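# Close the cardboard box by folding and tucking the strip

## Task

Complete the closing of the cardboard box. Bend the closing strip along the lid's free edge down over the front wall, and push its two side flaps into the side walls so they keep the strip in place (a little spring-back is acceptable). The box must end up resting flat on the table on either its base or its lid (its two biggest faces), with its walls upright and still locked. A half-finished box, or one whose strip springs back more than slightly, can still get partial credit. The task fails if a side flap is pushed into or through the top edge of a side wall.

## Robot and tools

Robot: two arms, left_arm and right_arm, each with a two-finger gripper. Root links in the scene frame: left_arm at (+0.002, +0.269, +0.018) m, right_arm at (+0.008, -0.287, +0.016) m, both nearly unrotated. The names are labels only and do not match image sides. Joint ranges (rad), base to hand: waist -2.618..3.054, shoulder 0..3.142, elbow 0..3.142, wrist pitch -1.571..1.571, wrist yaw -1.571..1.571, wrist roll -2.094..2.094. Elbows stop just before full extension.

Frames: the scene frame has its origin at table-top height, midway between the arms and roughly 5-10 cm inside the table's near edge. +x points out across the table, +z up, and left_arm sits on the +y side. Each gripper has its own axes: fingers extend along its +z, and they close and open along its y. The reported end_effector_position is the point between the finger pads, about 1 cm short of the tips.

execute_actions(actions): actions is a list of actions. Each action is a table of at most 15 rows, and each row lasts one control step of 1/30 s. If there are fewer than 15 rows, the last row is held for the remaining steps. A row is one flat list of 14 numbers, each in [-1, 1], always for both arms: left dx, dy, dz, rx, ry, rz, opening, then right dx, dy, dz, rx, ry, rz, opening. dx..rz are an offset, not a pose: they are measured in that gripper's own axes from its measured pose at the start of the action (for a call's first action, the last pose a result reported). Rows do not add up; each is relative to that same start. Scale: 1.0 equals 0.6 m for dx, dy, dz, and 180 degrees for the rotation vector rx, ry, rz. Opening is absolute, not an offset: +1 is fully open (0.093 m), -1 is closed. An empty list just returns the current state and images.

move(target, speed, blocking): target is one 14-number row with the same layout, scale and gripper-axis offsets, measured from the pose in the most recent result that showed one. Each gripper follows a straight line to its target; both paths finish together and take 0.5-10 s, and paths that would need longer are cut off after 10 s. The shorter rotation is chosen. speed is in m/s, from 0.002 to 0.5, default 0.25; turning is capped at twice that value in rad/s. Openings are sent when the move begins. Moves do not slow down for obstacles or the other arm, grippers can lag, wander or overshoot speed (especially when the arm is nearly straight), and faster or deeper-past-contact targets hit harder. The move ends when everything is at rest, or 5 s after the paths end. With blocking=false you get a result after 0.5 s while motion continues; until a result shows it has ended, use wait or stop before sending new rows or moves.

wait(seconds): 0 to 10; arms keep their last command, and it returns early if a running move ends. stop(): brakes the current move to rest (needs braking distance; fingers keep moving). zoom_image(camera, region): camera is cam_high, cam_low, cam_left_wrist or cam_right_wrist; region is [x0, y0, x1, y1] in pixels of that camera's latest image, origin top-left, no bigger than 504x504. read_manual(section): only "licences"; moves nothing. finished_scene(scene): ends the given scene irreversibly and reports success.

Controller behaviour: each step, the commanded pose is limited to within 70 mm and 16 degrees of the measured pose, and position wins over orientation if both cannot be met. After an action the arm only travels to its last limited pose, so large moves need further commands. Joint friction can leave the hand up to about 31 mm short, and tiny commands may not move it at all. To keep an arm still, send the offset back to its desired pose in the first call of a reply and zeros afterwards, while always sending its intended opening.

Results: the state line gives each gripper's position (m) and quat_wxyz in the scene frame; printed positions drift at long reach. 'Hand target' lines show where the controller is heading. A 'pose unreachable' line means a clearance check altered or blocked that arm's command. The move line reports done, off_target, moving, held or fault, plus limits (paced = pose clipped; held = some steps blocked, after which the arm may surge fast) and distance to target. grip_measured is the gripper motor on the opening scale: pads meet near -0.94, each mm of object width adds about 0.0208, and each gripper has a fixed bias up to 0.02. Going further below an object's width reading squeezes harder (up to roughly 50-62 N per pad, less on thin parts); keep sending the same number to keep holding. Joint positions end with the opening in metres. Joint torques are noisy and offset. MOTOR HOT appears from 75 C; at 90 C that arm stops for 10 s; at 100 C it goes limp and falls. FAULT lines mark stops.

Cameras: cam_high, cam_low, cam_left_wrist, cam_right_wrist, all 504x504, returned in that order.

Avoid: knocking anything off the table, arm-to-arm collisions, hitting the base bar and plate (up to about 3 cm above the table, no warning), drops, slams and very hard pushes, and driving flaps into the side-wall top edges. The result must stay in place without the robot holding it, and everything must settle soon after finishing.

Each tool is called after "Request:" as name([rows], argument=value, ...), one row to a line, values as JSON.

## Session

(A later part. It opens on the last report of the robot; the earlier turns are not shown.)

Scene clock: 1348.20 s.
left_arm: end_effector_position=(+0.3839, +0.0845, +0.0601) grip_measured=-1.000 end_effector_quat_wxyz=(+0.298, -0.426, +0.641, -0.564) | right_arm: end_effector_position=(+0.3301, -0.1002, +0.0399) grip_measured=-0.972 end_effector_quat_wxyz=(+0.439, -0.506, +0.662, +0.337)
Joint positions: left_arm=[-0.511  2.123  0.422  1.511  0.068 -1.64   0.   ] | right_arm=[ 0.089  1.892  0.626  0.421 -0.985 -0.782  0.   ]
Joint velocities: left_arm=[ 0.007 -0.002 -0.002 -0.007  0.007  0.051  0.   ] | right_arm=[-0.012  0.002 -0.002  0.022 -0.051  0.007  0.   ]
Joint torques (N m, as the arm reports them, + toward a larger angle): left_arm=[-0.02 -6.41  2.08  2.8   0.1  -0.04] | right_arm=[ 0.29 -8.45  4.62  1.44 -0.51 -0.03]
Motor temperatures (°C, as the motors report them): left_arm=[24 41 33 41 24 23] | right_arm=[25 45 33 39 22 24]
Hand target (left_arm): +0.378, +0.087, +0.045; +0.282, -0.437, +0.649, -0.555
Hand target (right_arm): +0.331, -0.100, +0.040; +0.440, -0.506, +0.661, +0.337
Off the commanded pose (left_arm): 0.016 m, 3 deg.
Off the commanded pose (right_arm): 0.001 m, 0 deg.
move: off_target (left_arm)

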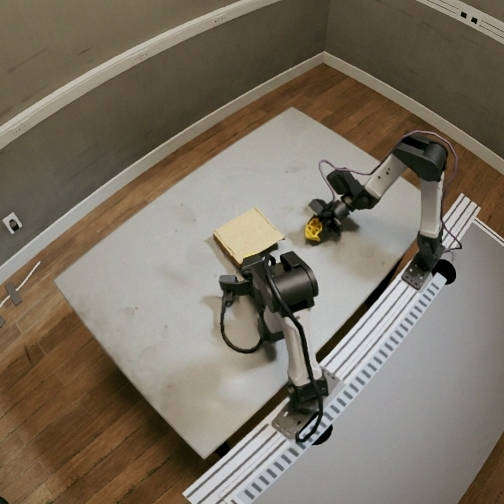

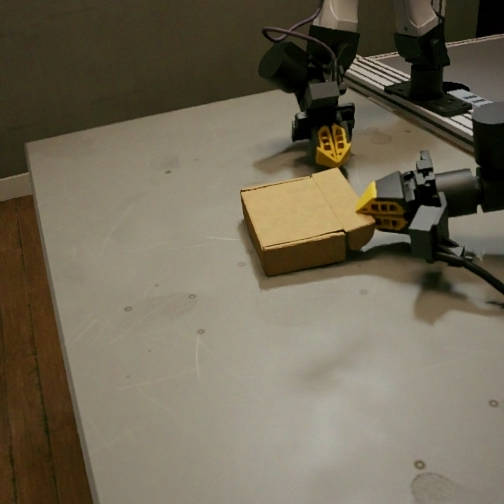

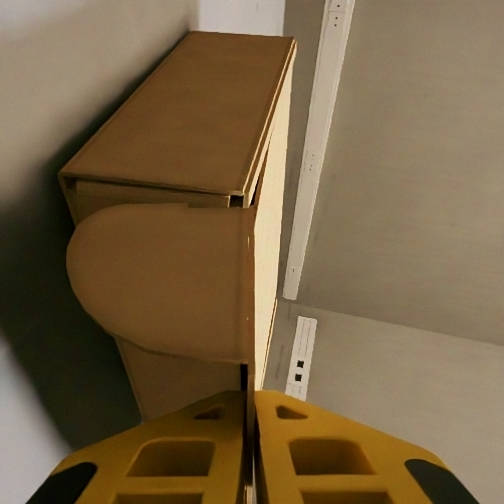

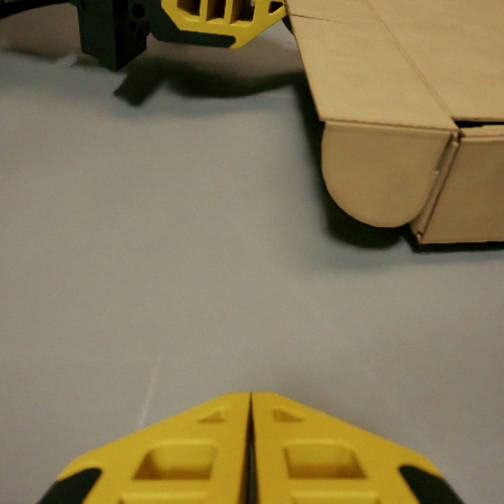

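Request:
move(target=[0,0,0,0,0,0,-1, -0.005,-0.075,0.075,0,0,0,-1], speed=0.05)

Scene clock: 1360.93 s.
left_arm: end_effector_position=(+0.3840, +0.0843, +0.0609) grip_measured=-1.000 end_effector_quat_wxyz=(+0.298, -0.426, +0.640, -0.566) | right_arm: end_effector_position=(+0.3805, -0.0756, +0.0286) grip_measured=-0.972 end_effector_quat_wxyz=(+0.442, -0.503, +0.661, +0.339)
Joint positions: left_arm=[-0.511  2.123  0.422  1.514  0.069 -1.641  0.   ] | right_arm=[ 0.139  2.075  0.834  0.463 -0.955 -0.704  0.   ]
Joint velocities: left_arm=[ 0.007 -0.007 -0.022 -0.066 -0.037  0.007  0.   ] | right_arm=[-0.017  0.007  0.007 -0.051 -0.037  0.022  0.   ]
Joint torques (N m, as the arm reports them, + toward a larger angle): left_arm=[-0.64 -8.75  3.21  2.73 -0.03  0.1 ] | right_arm=[ 1.51 -8.82  5.98  1.53 -0.37 -0.04]
Motor temperatures (°C, as the motors report them): left_arm=[24 41 32 42 24 23] | right_arm=[25 45 33 39 22 24]
Hand target (left_arm): +0.384, +0.084, +0.060; +0.298, -0.426, +0.641, -0.564
Hand target (right_arm): +0.384, -0.070, +0.025; +0.440, -0.506, +0.661, +0.338
Off the commanded pose (left_arm): 0.001 m, 0 deg.
Off the commanded pose (right_arm): 0.007 m, 1 deg.
move: done

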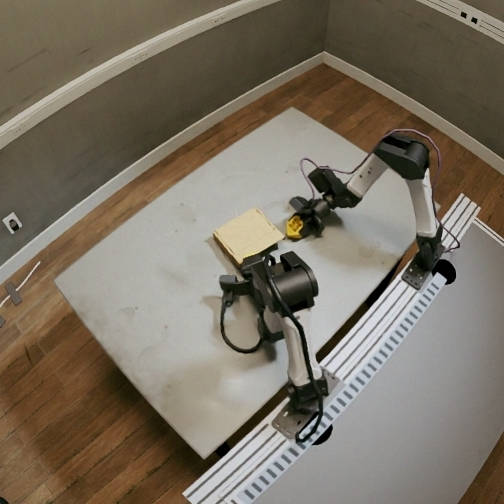

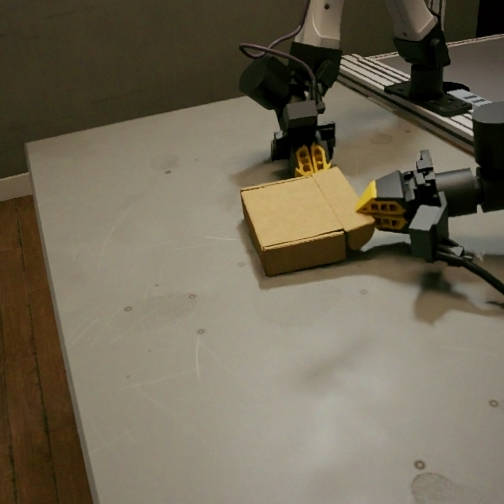

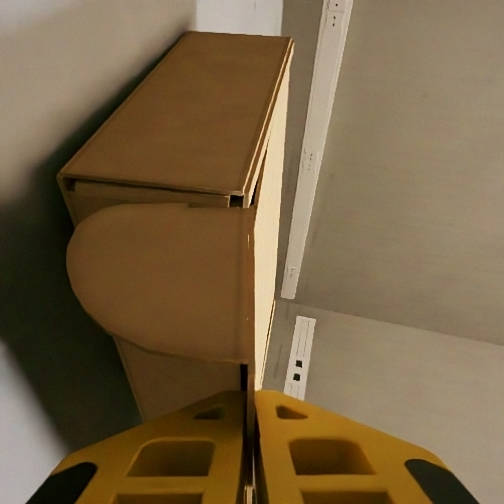

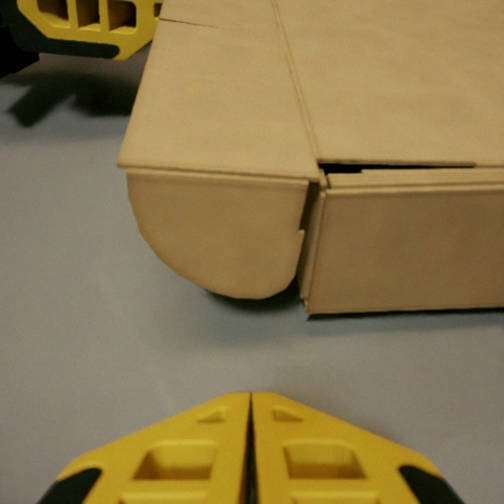

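Request:
move(target=[0,0,0,0,0,0,-1, -0.015,0.012,0.06,0,0,0,-1], speed=0.04)

Scene clock: 1381.60 s.
left_arm: end_effector_position=(+0.3840, +0.0843, +0.0610) grip_measured=-1.000 end_effector_quat_wxyz=(+0.298, -0.426, +0.640, -0.566) | right_arm: end_effector_position=(+0.3773, -0.0441, +0.0257) grip_measured=-0.972 end_effector_quat_wxyz=(+0.441, -0.501, +0.661, +0.343)
Joint positions: left_arm=[-0.511  2.123  0.422  1.515  0.069 -1.641  0.   ] | right_arm=[ 0.229  2.111  0.834  0.582 -0.894 -0.593  0.   ]
Joint velocities: left_arm=[ 0.002  0.002 -0.012  0.007 -0.022 -0.051  0.   ] | right_arm=[-0.002  0.002  0.002  0.066 -0.022  0.022  0.   ]
Joint torques (N m, as the arm reports them, + toward a larger angle): left_arm=[-0.78 -8.72  3.25  2.75 -0.01  0.11] | right_arm=[ 1.43 -9.01  6.02  1.71 -0.34 -0.04]
Motor temperatures (°C, as the motors report them): left_arm=[24 43 32 43 24 23] | right_arm=[25 44 34 39 22 24]
Hand target (left_arm): +0.384, +0.084, +0.061; +0.298, -0.426, +0.640, -0.566
Hand target (right_arm): +0.382, -0.038, +0.024; +0.443, -0.502, +0.660, +0.340
Off the commanded pose (left_arm): 0.000 m, 0 deg.
Off the commanded pose (right_arm): 0.009 m, 1 deg.
move: done

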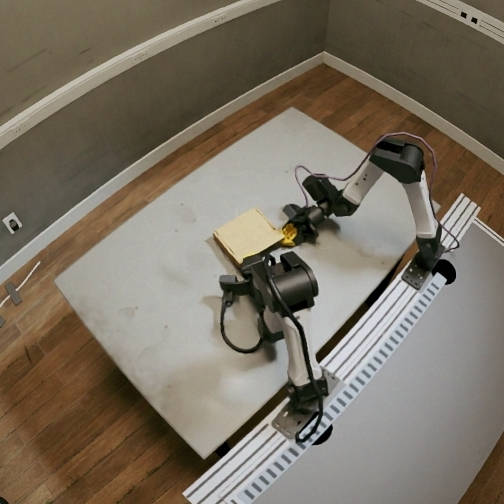

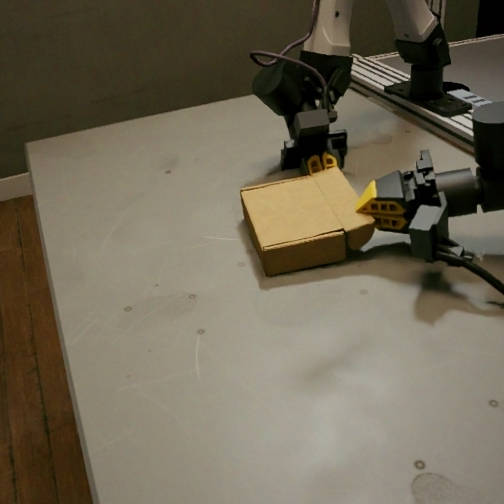

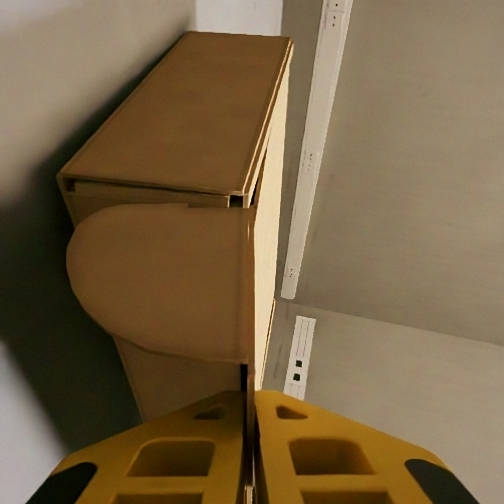

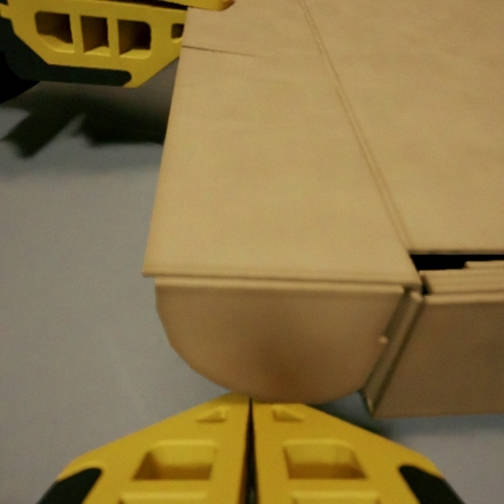

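Request:
move(target=[0,0,0,0,0,0,-1, -0.01,-0.02,-0.035,0,0,0,-1], speed=0.03)

Request:
move(target=[0,0,0,0,0,0,-1, -0.03,-0.01,0.0,0,0,0,-1], speed=0.03)

Scene clock: 1387.67 s.
left_arm: end_effector_position=(+0.3840, +0.0843, +0.0612) grip_measured=-1.000 end_effector_quat_wxyz=(+0.298, -0.426, +0.640, -0.566) | right_arm: end_effector_position=(+0.3782, -0.0639, +0.0306) grip_measured=-0.972 end_effector_quat_wxyz=(+0.435, -0.499, +0.667, +0.342)
Joint positions: left_arm=[-0.511  2.123  0.422  1.515  0.069 -1.641  0.   ] | right_arm=[ 0.175  2.069  0.834  0.476 -0.926 -0.653  0.   ]
Joint velocities: left_arm=[-0.012  0.007  0.017 -0.022  0.007  0.022  0.   ] | right_arm=[ 0.012 -0.012 -0.002  0.022  0.007  0.007  0.   ]
Joint torques (N m, as the arm reports them, + toward a larger angle): left_arm=[-0.72 -8.78  3.13  2.76 -0.03  0.12] | right_arm=[ -0.34 -10.96   6.46   1.31  -0.57  -0.16]
Motor temperatures (°C, as the motors report them): left_arm=[24 43 32 43 24 23] | right_arm=[25 44 34 39 22 24]
Hand target (left_arm): +0.384, +0.084, +0.061; +0.298, -0.426, +0.640, -0.566
Hand target (right_arm): +0.385, -0.064, +0.039; +0.441, -0.501, +0.661, +0.342
Off the commanded pose (left_arm): 0.000 m, 0 deg.
Off the commanded pose (right_arm): 0.011 m, 1 deg.
move: off_target (right_arm)

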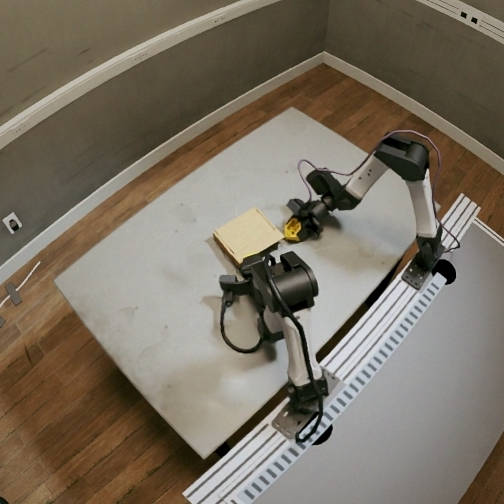

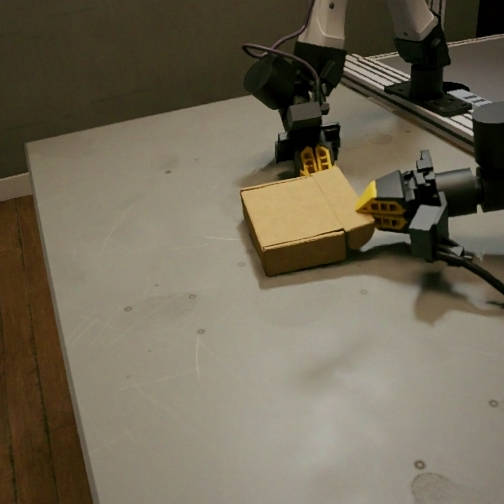

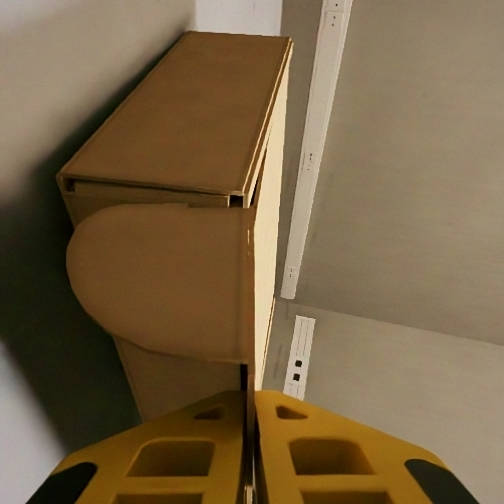

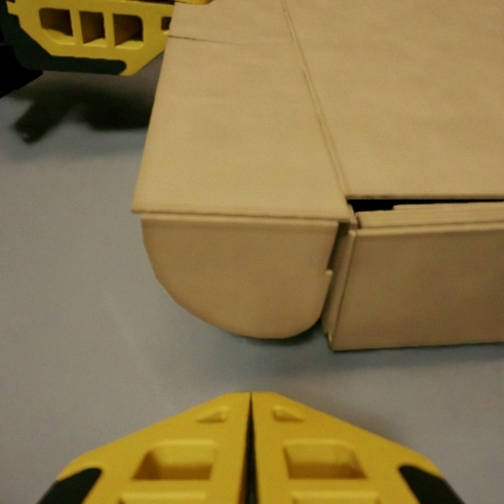

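Scene clock: 1388.60 s.
left_arm: end_effector_position=(+0.3840, +0.0843, +0.0612) grip_measured=-1.000 end_effector_quat_wxyz=(+0.298, -0.426, +0.640, -0.566) | right_arm: end_effector_position=(+0.3841, -0.0631, +0.0434) grip_measured=-0.972 end_effector_quat_wxyz=(+0.439, -0.498, +0.666, +0.342)
Joint positions: left_arm=[-0.511  2.123  0.422  1.515  0.069 -1.641  0.   ] | right_arm=[ 0.175  2.04   0.858  0.436 -0.926 -0.645  0.   ]
Joint velocities: left_arm=[ 0.007 -0.012  0.007 -0.037 -0.022  0.037  0.   ] | right_arm=[-0.017 -0.002 -0.017 -0.037 -0.007 -0.007  0.   ]
Joint torques (N m, as the arm reports them, + toward a larger angle): left_arm=[-0.79 -8.74  3.18  2.77 -0.04  0.11] | right_arm=[  1.15 -10.69   6.38   1.35  -0.4   -0.02]
Motor temperatures (°C, as the motors report them): left_arm=[24 43 32 43 24 23] | right_arm=[25 45 34 39 22 24]
Hand target (left_arm): +0.384, +0.084, +0.061; +0.298, -0.426, +0.640, -0.566
Hand target (right_arm): +0.386, -0.059, +0.047; +0.436, -0.498, +0.667, +0.342
Off the commanded pose (left_arm): 0.000 m, 0 deg.
Off the commanded pose (right_arm): 0.006 m, 0 deg.
move: done

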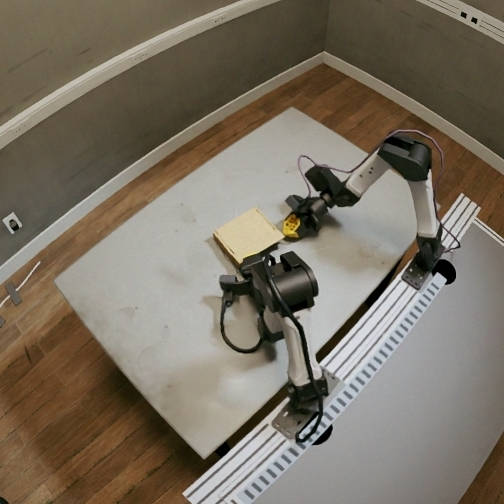

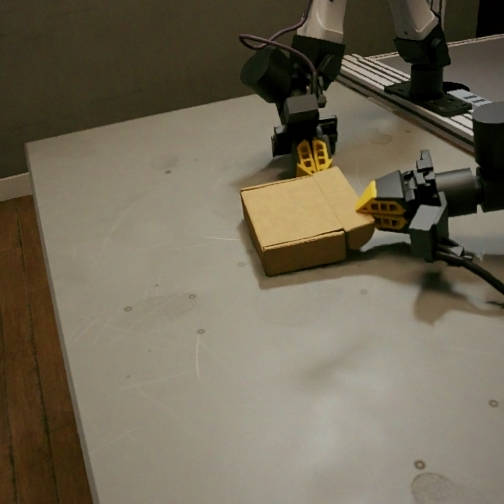

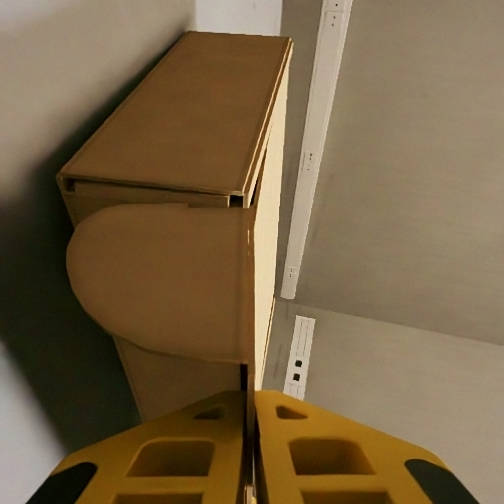

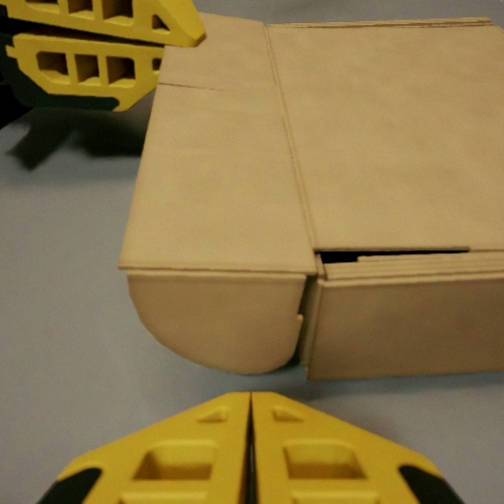

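Request:
move(target=[0,0,0,0,0,0,-1, -0.003,0.007,0.048,0,0,0,-1], speed=0.03)

Scene clock: 1396.37 s.
left_arm: end_effector_position=(+0.3840, +0.0843, +0.0612) grip_measured=-1.000 end_effector_quat_wxyz=(+0.298, -0.426, +0.640, -0.566) | right_arm: end_effector_position=(+0.3825, -0.0422, +0.0367) grip_measured=-0.972 end_effector_quat_wxyz=(+0.439, -0.495, +0.666, +0.345)
Joint positions: left_arm=[-0.511  2.123  0.422  1.515  0.069 -1.641  0.   ] | right_arm=[ 0.233  2.082  0.858  0.533 -0.886 -0.572  0.   ]
Joint velocities: left_arm=[ 0.002 -0.012 -0.002 -0.081  0.007 -0.022  0.   ] | right_arm=[ 0.022 -0.007 -0.012 -0.051  0.081  0.125  0.   ]
Joint torques (N m, as the arm reports them, + toward a larger angle): left_arm=[-0.68 -8.71  3.3   2.75 -0.05  0.11] | right_arm=[ 1.62 -9.04  6.39  1.67 -0.29 -0.03]
Motor temperatures (°C, as the motors report them): left_arm=[24 43 32 43 24 23] | right_arm=[25 45 35 39 22 24]
Hand target (left_arm): +0.384, +0.084, +0.061; +0.298, -0.426, +0.640, -0.566
Hand target (right_arm): +0.386, -0.035, +0.035; +0.439, -0.497, +0.666, +0.343
Off the commanded pose (left_arm): 0.000 m, 0 deg.
Off the commanded pose (right_arm): 0.009 m, 0 deg.
move: done

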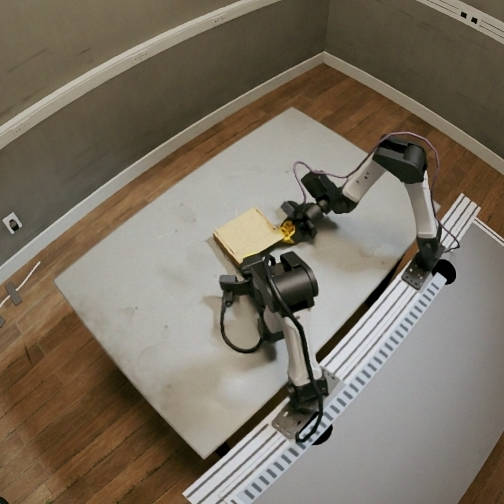

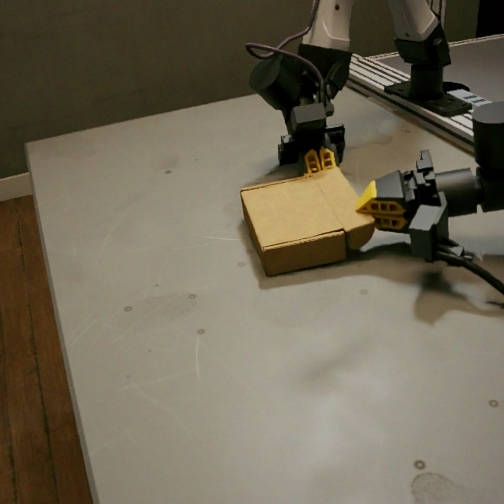

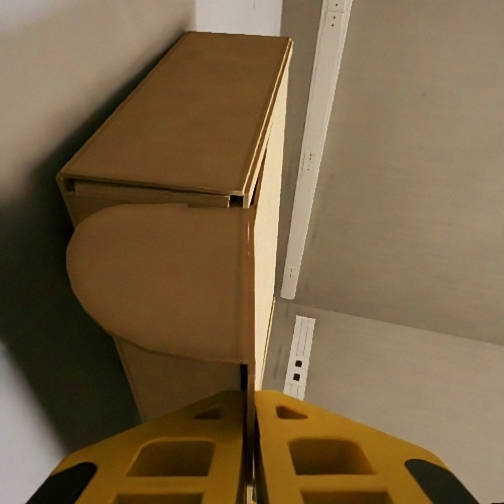

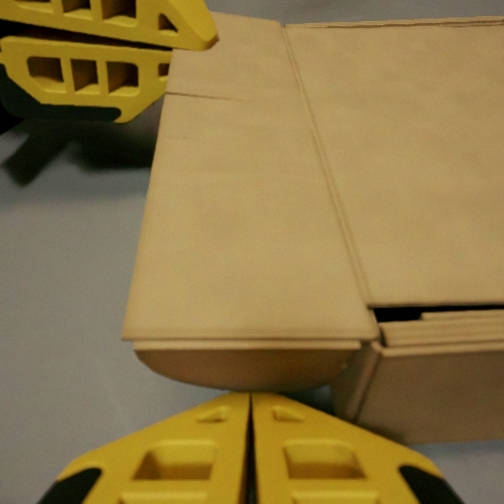

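Request:
move(target=[0,0.0,0,0,0,0,0.0, 0,0,0,0,0,0,-1], speed=0.03)

Scene clock: 1409.93 s.
left_arm: end_effector_position=(+0.3840, +0.0843, +0.0612) grip_measured=-0.003 end_effector_quat_wxyz=(+0.298, -0.426, +0.640, -0.566) | right_arm: end_effector_position=(+0.3826, -0.0422, +0.0367) grip_measured=-0.972 end_effector_quat_wxyz=(+0.439, -0.494, +0.667, +0.345)
Joint positions: left_arm=[-0.511  2.123  0.422  1.515  0.069 -1.641  0.045] | right_arm=[ 0.233  2.082  0.858  0.533 -0.886 -0.57   0.   ]
Joint velocities: left_arm=[ 0.007  0.002 -0.017  0.066  0.051 -0.081 -0.001] | right_arm=[ 0.007 -0.027  0.007  0.007 -0.051 -0.037  0.   ]
Joint torques (N m, as the arm reports them, + toward a larger angle): left_arm=[-0.76 -8.76  3.28  2.79 -0.01  0.11] | right_arm=[  0.23 -10.54   5.01   1.63  -0.44  -0.09]
Motor temperatures (°C, as the motors report them): left_arm=[24 44 32 43 24 23] | right_arm=[25 45 35 40 22 24]
Hand target (left_arm): +0.384, +0.084, +0.061; +0.298, -0.426, +0.640, -0.566
Hand target (right_arm): +0.382, -0.042, +0.037; +0.439, -0.495, +0.666, +0.345
Off the commanded pose (left_arm): 0.000 m, 0 deg.
Off the commanded pose (right_arm): 0.000 m, 0 deg.
move: done

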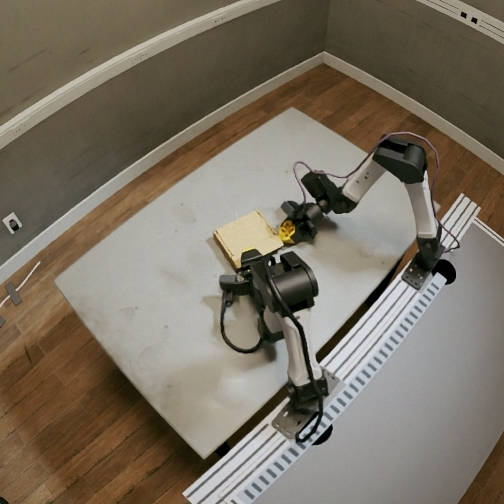

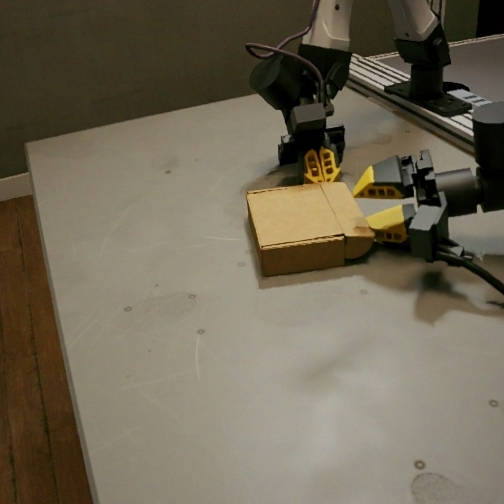

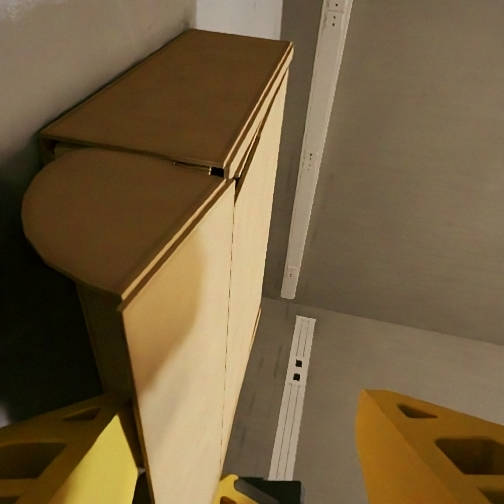

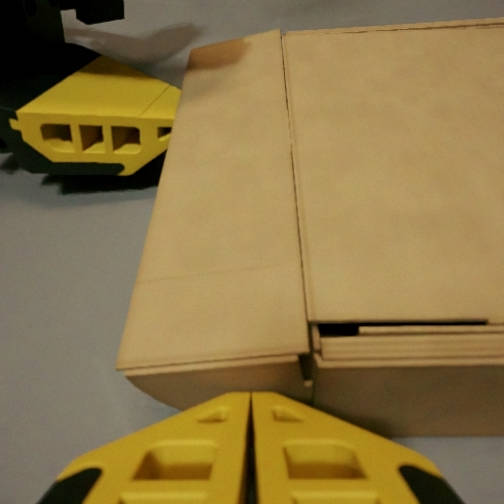

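Box shifted. Back both off and inspect.

Request:
move(target=[0,0.0,-0.06,0,0,0,0.0, 0.01,0,-0.07,0,0,0,-1], speed=0.04)

Scene clock: 1414.57 s.
left_arm: end_effector_position=(+0.3572, +0.0983, +0.0625) grip_measured=-0.003 end_effector_quat_wxyz=(+0.292, -0.432, +0.646, -0.557) | right_arm: end_effector_position=(+0.3845, -0.0792, +0.0533) grip_measured=-0.972 end_effector_quat_wxyz=(+0.453, -0.498, +0.660, +0.333)
Joint positions: left_arm=[-0.505  2.056  0.301  1.544  0.074 -1.641  0.045] | right_arm=[ 0.131  1.995  0.833  0.419 -0.951 -0.683  0.   ]
Joint velocities: left_arm=[-0.022 -0.012 -0.002  0.007  0.066  0.037  0.001] | right_arm=[-0.012 -0.012 -0.012 -0.007 -0.051 -0.125  0.   ]
Joint torques (N m, as the arm reports them, + toward a larger angle): left_arm=[ 0.   -9.42  1.17  2.92  0.06  0.14] | right_arm=[ -0.37 -10.57   3.45   1.34  -0.53  -0.15]
Motor temperatures (°C, as the motors report them): left_arm=[24 44 32 44 24 23] | right_arm=[25 45 35 40 22 24]
Hand target (left_arm): +0.353, +0.102, +0.067; +0.295, -0.428, +0.644, -0.561
Hand target (right_arm): +0.373, -0.082, +0.047; +0.438, -0.495, +0.667, +0.344
Off the commanded pose (left_arm): 0.007 m, 2 deg.
Off the commanded pose (right_arm): 0.015 m, 2 deg.
joint sent to its limit (left arm) — the command would take joint 4 (wrist pitch) past its upper limit, so that joint was sent only as far as its limit.
move: off_target (right_arm)

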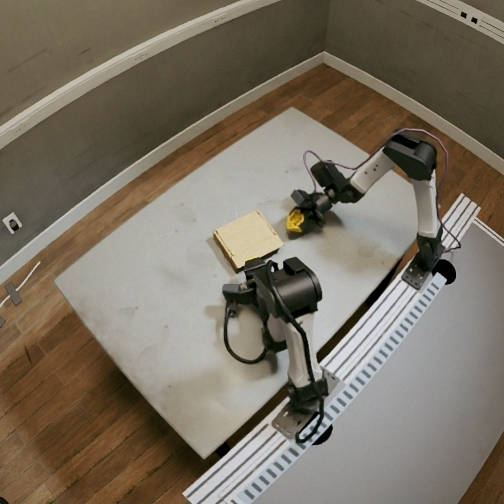

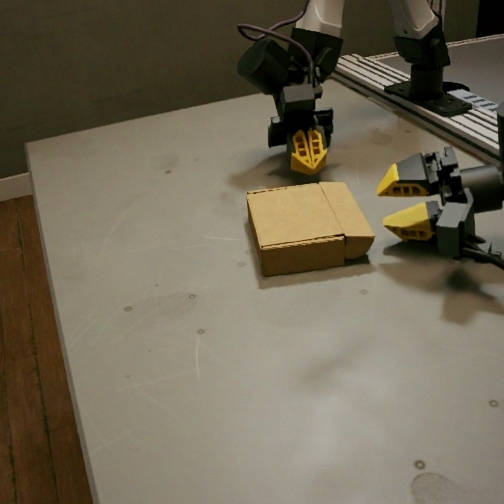

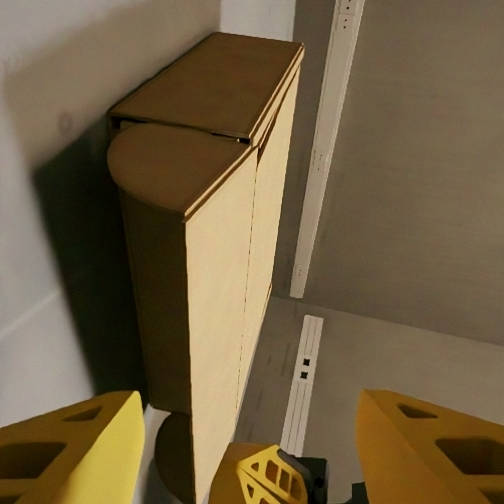

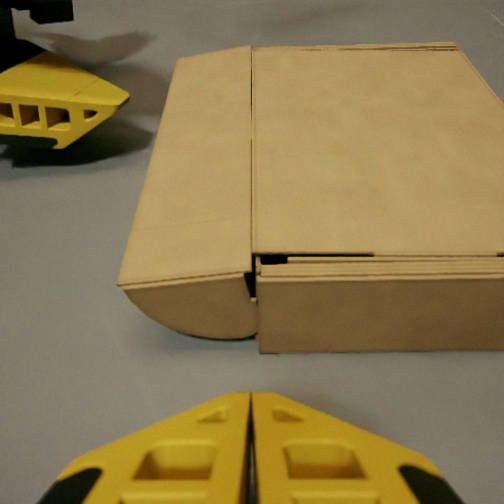

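Request:
zoom_image(camera="cam_right_wrist", region=[150, 230, 350, 370])

Request:
zoom_image(camera="cam_left_wrist", region=[90, 80, 290, 230])

Region (150, 230, 350, 370) of cam_right_wrist's 504x504 image, scaled by 2.520, with more detail than that image has; it fills the top 353 rows of this view, and the rest is white.

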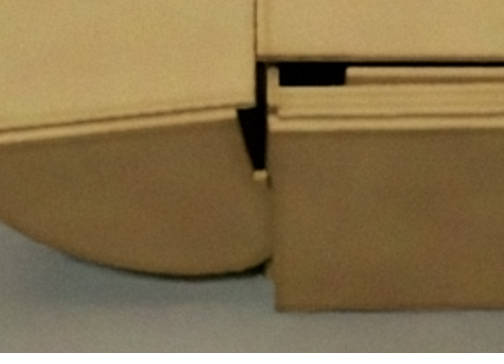

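Region (90, 80, 290, 230) of cam_left_wrist's 504x504 image, scaled by 2.520, with more detail than that image has; it fills the top 378 rows of this view, and the rest is white.

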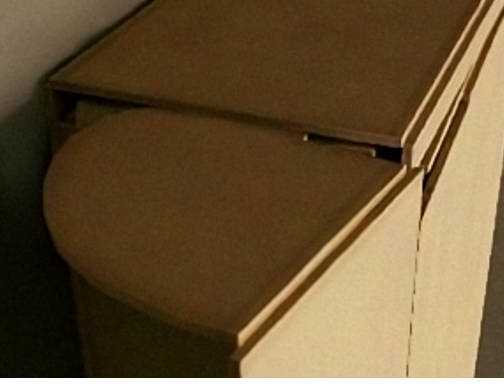

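Request:
move(target=[0.071,-0.051,-0.029,-0.194,0.086,0.484,1, -0.155,-0.002,-0.061,0.383,0.170,0.335,1], speed=0.15)

Scene clock: 1456.60 s.
left_arm: end_effector_position=(+0.3273, +0.0742, +0.0970) grip_measured=+0.988 end_effector_quat_wxyz=(+0.377, +0.133, +0.915, -0.056) | right_arm: end_effector_position=(+0.3869, -0.0833, +0.1574) grip_measured=+1.000 end_effector_quat_wxyz=(+0.266, +0.148, +0.952, -0.022)
Joint positions: left_arm=[-0.75   1.484  0.726 -0.067 -0.272 -0.261  0.093] | right_arm=[ 0.627  1.857  1.561 -0.924  0.456  0.896  0.093]
Joint velocities: left_arm=[-0.002  0.007 -0.032 -0.066 -0.037 -0.007 -0.   ] | right_arm=[-0.017 -0.007 -0.012 -0.037 -0.081  0.007  0.   ]
Joint torques (N m, as the arm reports them, + toward a larger angle): left_arm=[-1.63 -7.52  9.46  1.89 -0.21  0.12] | right_arm=[ 1.54 -8.97  8.17  0.82  0.24 -0.04]
Motor temperatures (°C, as the motors report them): left_arm=[24 45 32 44 24 23] | right_arm=[25 47 34 38 22 24]
Hand target (left_arm): +0.327, +0.071, +0.104; +0.380, +0.139, +0.913, -0.056
Hand target (right_arm): +0.385, -0.077, +0.155; +0.263, +0.143, +0.954, -0.028
Off the commanded pose (left_arm): 0.007 m, 0 deg.
Off the commanded pose (right_arm): 0.006 m, 2 deg.
move: done

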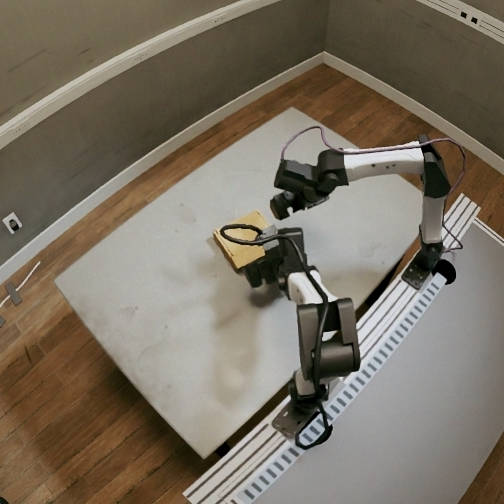

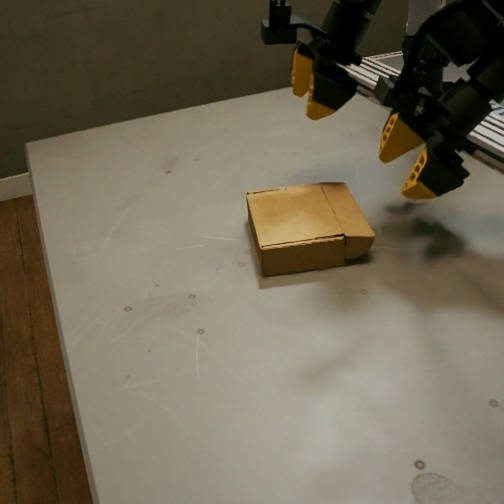

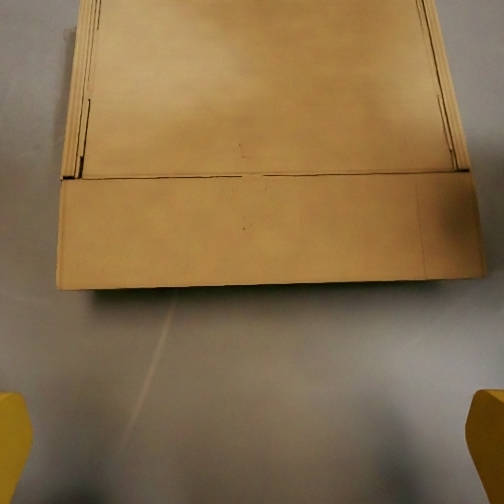

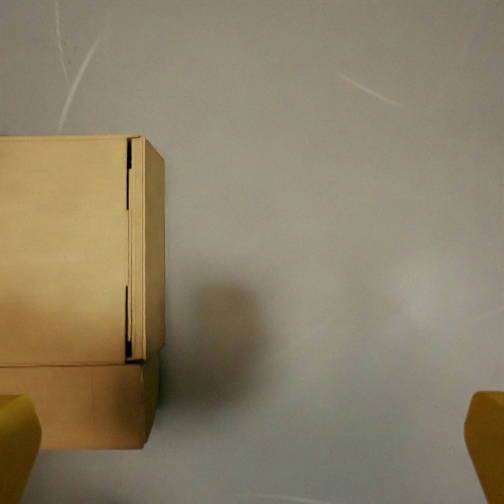

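Request:
move(target=[0,0,0,0,0,0,1, -0.17,0.08,0.15,0,0,0,1], speed=0.12)

Request:
move(target=[0,0,0,0,0,0,1, 0.03,0.135,0.064,0,0,0,1], speed=0.1)

Scene clock: 1464.13 s.
left_arm: end_effector_position=(+0.3272, +0.0744, +0.0969) grip_measured=+0.988 end_effector_quat_wxyz=(+0.377, +0.133, +0.915, -0.056) | right_arm: end_effector_position=(+0.5295, -0.0759, +0.1390) grip_measured=+1.000 end_effector_quat_wxyz=(+0.281, +0.154, +0.947, -0.022)
Joint positions: left_arm=[-0.75   1.484  0.726 -0.068 -0.273 -0.261  0.093] | right_arm=[ 0.462  2.372  2.267 -1.019  0.414  0.732  0.093]
Joint velocities: left_arm=[-0.007 -0.007  0.002  0.022 -0.037 -0.022  0.   ] | right_arm=[-0.002 -0.002  0.002 -0.022 -0.007  0.022  0.   ]
Joint torques (N m, as the arm reports them, + toward a larger angle): left_arm=[-0.68 -6.85  7.96  2.18 -0.17  0.04] | right_arm=[  0.2  -13.45   8.22   0.98   0.    -0.11]
Motor temperatures (°C, as the motors report them): left_arm=[24 45 33 43 24 23] | right_arm=[25 47 35 37 22 24]
Hand target (left_arm): +0.327, +0.074, +0.097; +0.377, +0.133, +0.915, -0.056
Hand target (right_arm): +0.528, -0.074, +0.131; +0.267, +0.147, +0.952, -0.024
Off the commanded pose (left_arm): 0.000 m, 0 deg.
Off the commanded pose (right_arm): 0.005 m, 2 deg.
move: done

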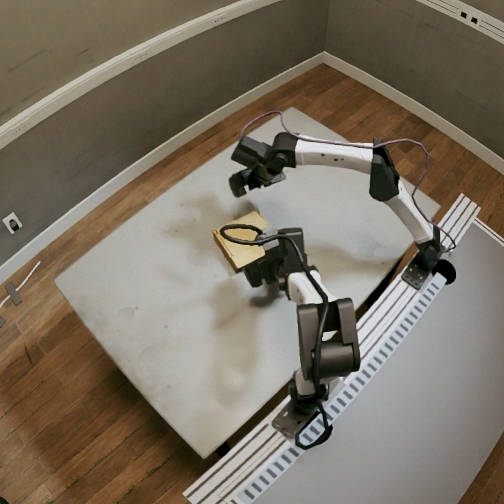

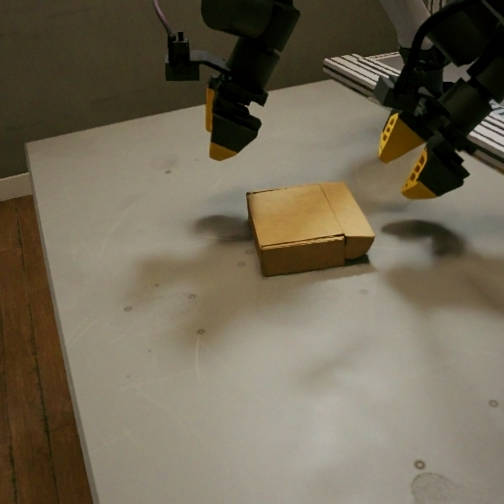

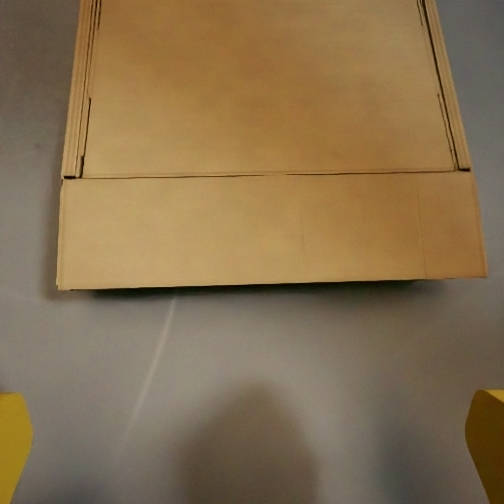

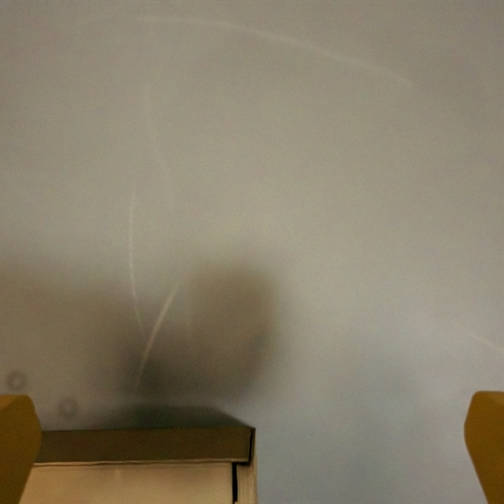

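Scene clock: 1465.43 s.
left_arm: end_effector_position=(+0.3272, +0.0744, +0.0969) grip_measured=+0.988 end_effector_quat_wxyz=(+0.377, +0.133, +0.915, -0.056) | right_arm: end_effector_position=(+0.5599, -0.0060, +0.1022) grip_measured=+1.000 end_effector_quat_wxyz=(+0.309, +0.149, +0.939, +0.005)
Joint positions: left_arm=[-0.75   1.484  0.726 -0.068 -0.273 -0.261  0.093] | right_arm=[ 0.54   2.777  2.849 -1.143  0.438  0.783  0.093]
Joint velocities: left_arm=[-0.002  0.002 -0.027 -0.037 -0.007 -0.051 -0.001] | right_arm=[-0.007  0.007 -0.007 -0.007 -0.022  0.037  0.   ]
Joint torques (N m, as the arm reports them, + toward a larger angle): left_arm=[-0.66 -6.77  8.11  2.22 -0.15  0.05] | right_arm=[  1.47 -15.78   8.29   1.08   0.2   -0.05]
Motor temperatures (°C, as the motors report them): left_arm=[24 45 33 42 24 23] | right_arm=[25 48 36 37 22 24]
Hand target (left_arm): +0.327, +0.074, +0.097; +0.377, +0.133, +0.915, -0.056
Hand target (right_arm): +0.556, +0.001, +0.099; +0.309, +0.146, +0.940, +0.004
Off the commanded pose (left_arm): 0.000 m, 0 deg.
Off the commanded pose (right_arm): 0.007 m, 5 deg.
elbow stopped short (right arm): the move would have taken joint 3 (elbow) straighter than the controller allows; a more bent joint 3 avoids this.
move: off_target (right_arm)

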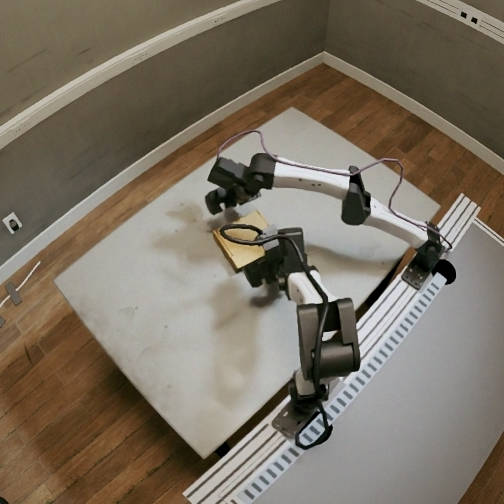

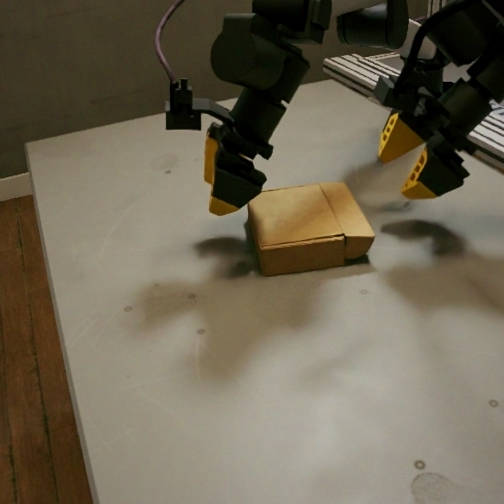

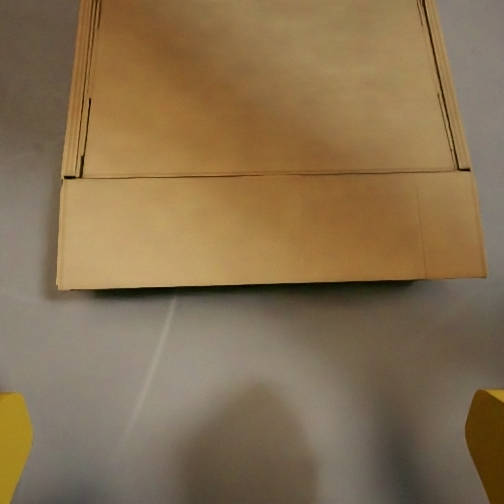

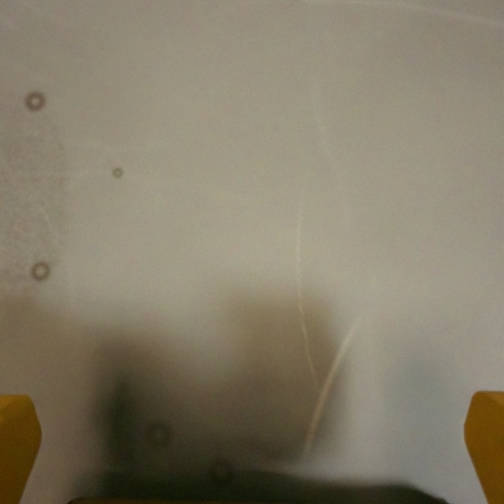

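Request:
move(target=[0,0,0,0,0,0,1, 0.075,-0.01,0.07,0,0,0,1], speed=0.05)

Scene clock: 1472.43 s.
left_arm: end_effector_position=(+0.3272, +0.0744, +0.0969) grip_measured=+0.988 end_effector_quat_wxyz=(+0.377, +0.133, +0.915, -0.056) | right_arm: end_effector_position=(+0.5546, -0.0074, +0.0478) grip_measured=+1.000 end_effector_quat_wxyz=(+0.313, +0.157, +0.937, +0.009)
Joint positions: left_arm=[-0.75   1.484  0.726 -0.068 -0.273 -0.261  0.093] | right_arm=[ 0.54   2.611  2.303 -0.752  0.44   0.796  0.093]
Joint velocities: left_arm=[-0.007 -0.012  0.007 -0.066 -0.081  0.022  0.001] | right_arm=[ 0.012  0.007 -0.012 -0.037  0.022  0.022  0.   ]
Joint torques (N m, as the arm reports them, + toward a larger angle): left_arm=[-0.63 -6.77  8.09  2.2  -0.15  0.02] | right_arm=[  1.22 -17.37   5.34   1.29   0.15  -0.11]
Motor temperatures (°C, as the motors report them): left_arm=[24 44 34 42 24 23] | right_arm=[25 51 36 37 22 24]
Hand target (left_arm): +0.327, +0.074, +0.097; +0.377, +0.133, +0.915, -0.056
Hand target (right_arm): +0.547, -0.003, +0.042; +0.309, +0.149, +0.939, +0.005
Off the commanded pose (left_arm): 0.000 m, 0 deg.
Off the commanded pose (right_arm): 0.010 m, 1 deg.
move: done

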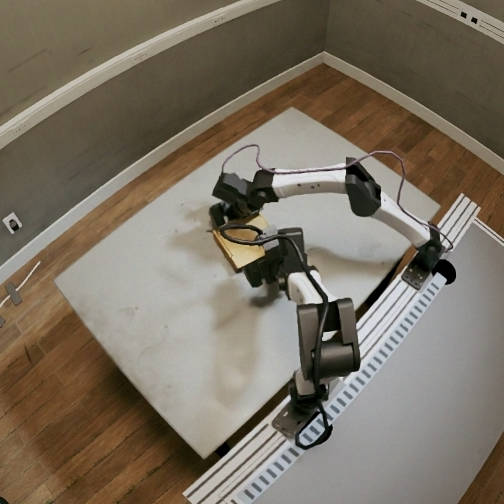

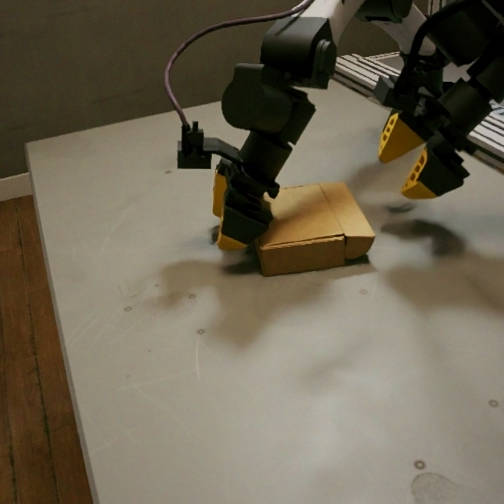

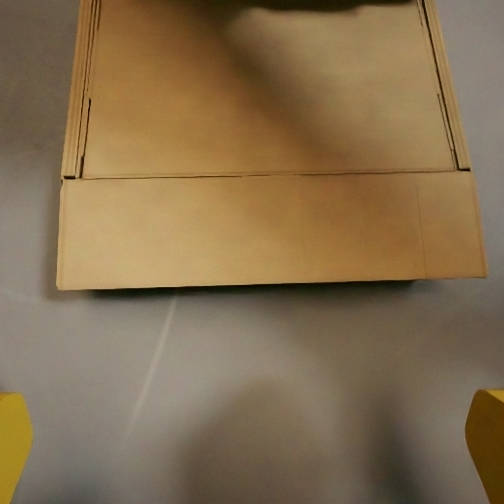

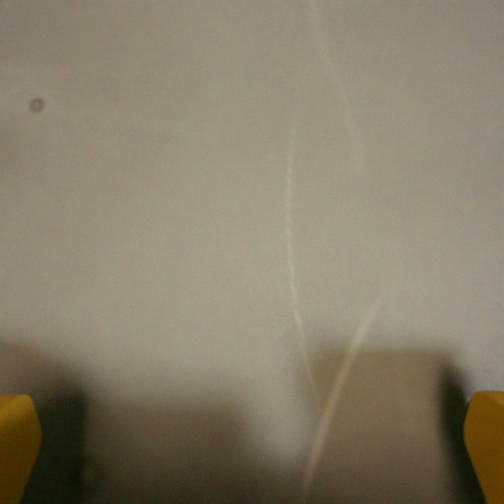

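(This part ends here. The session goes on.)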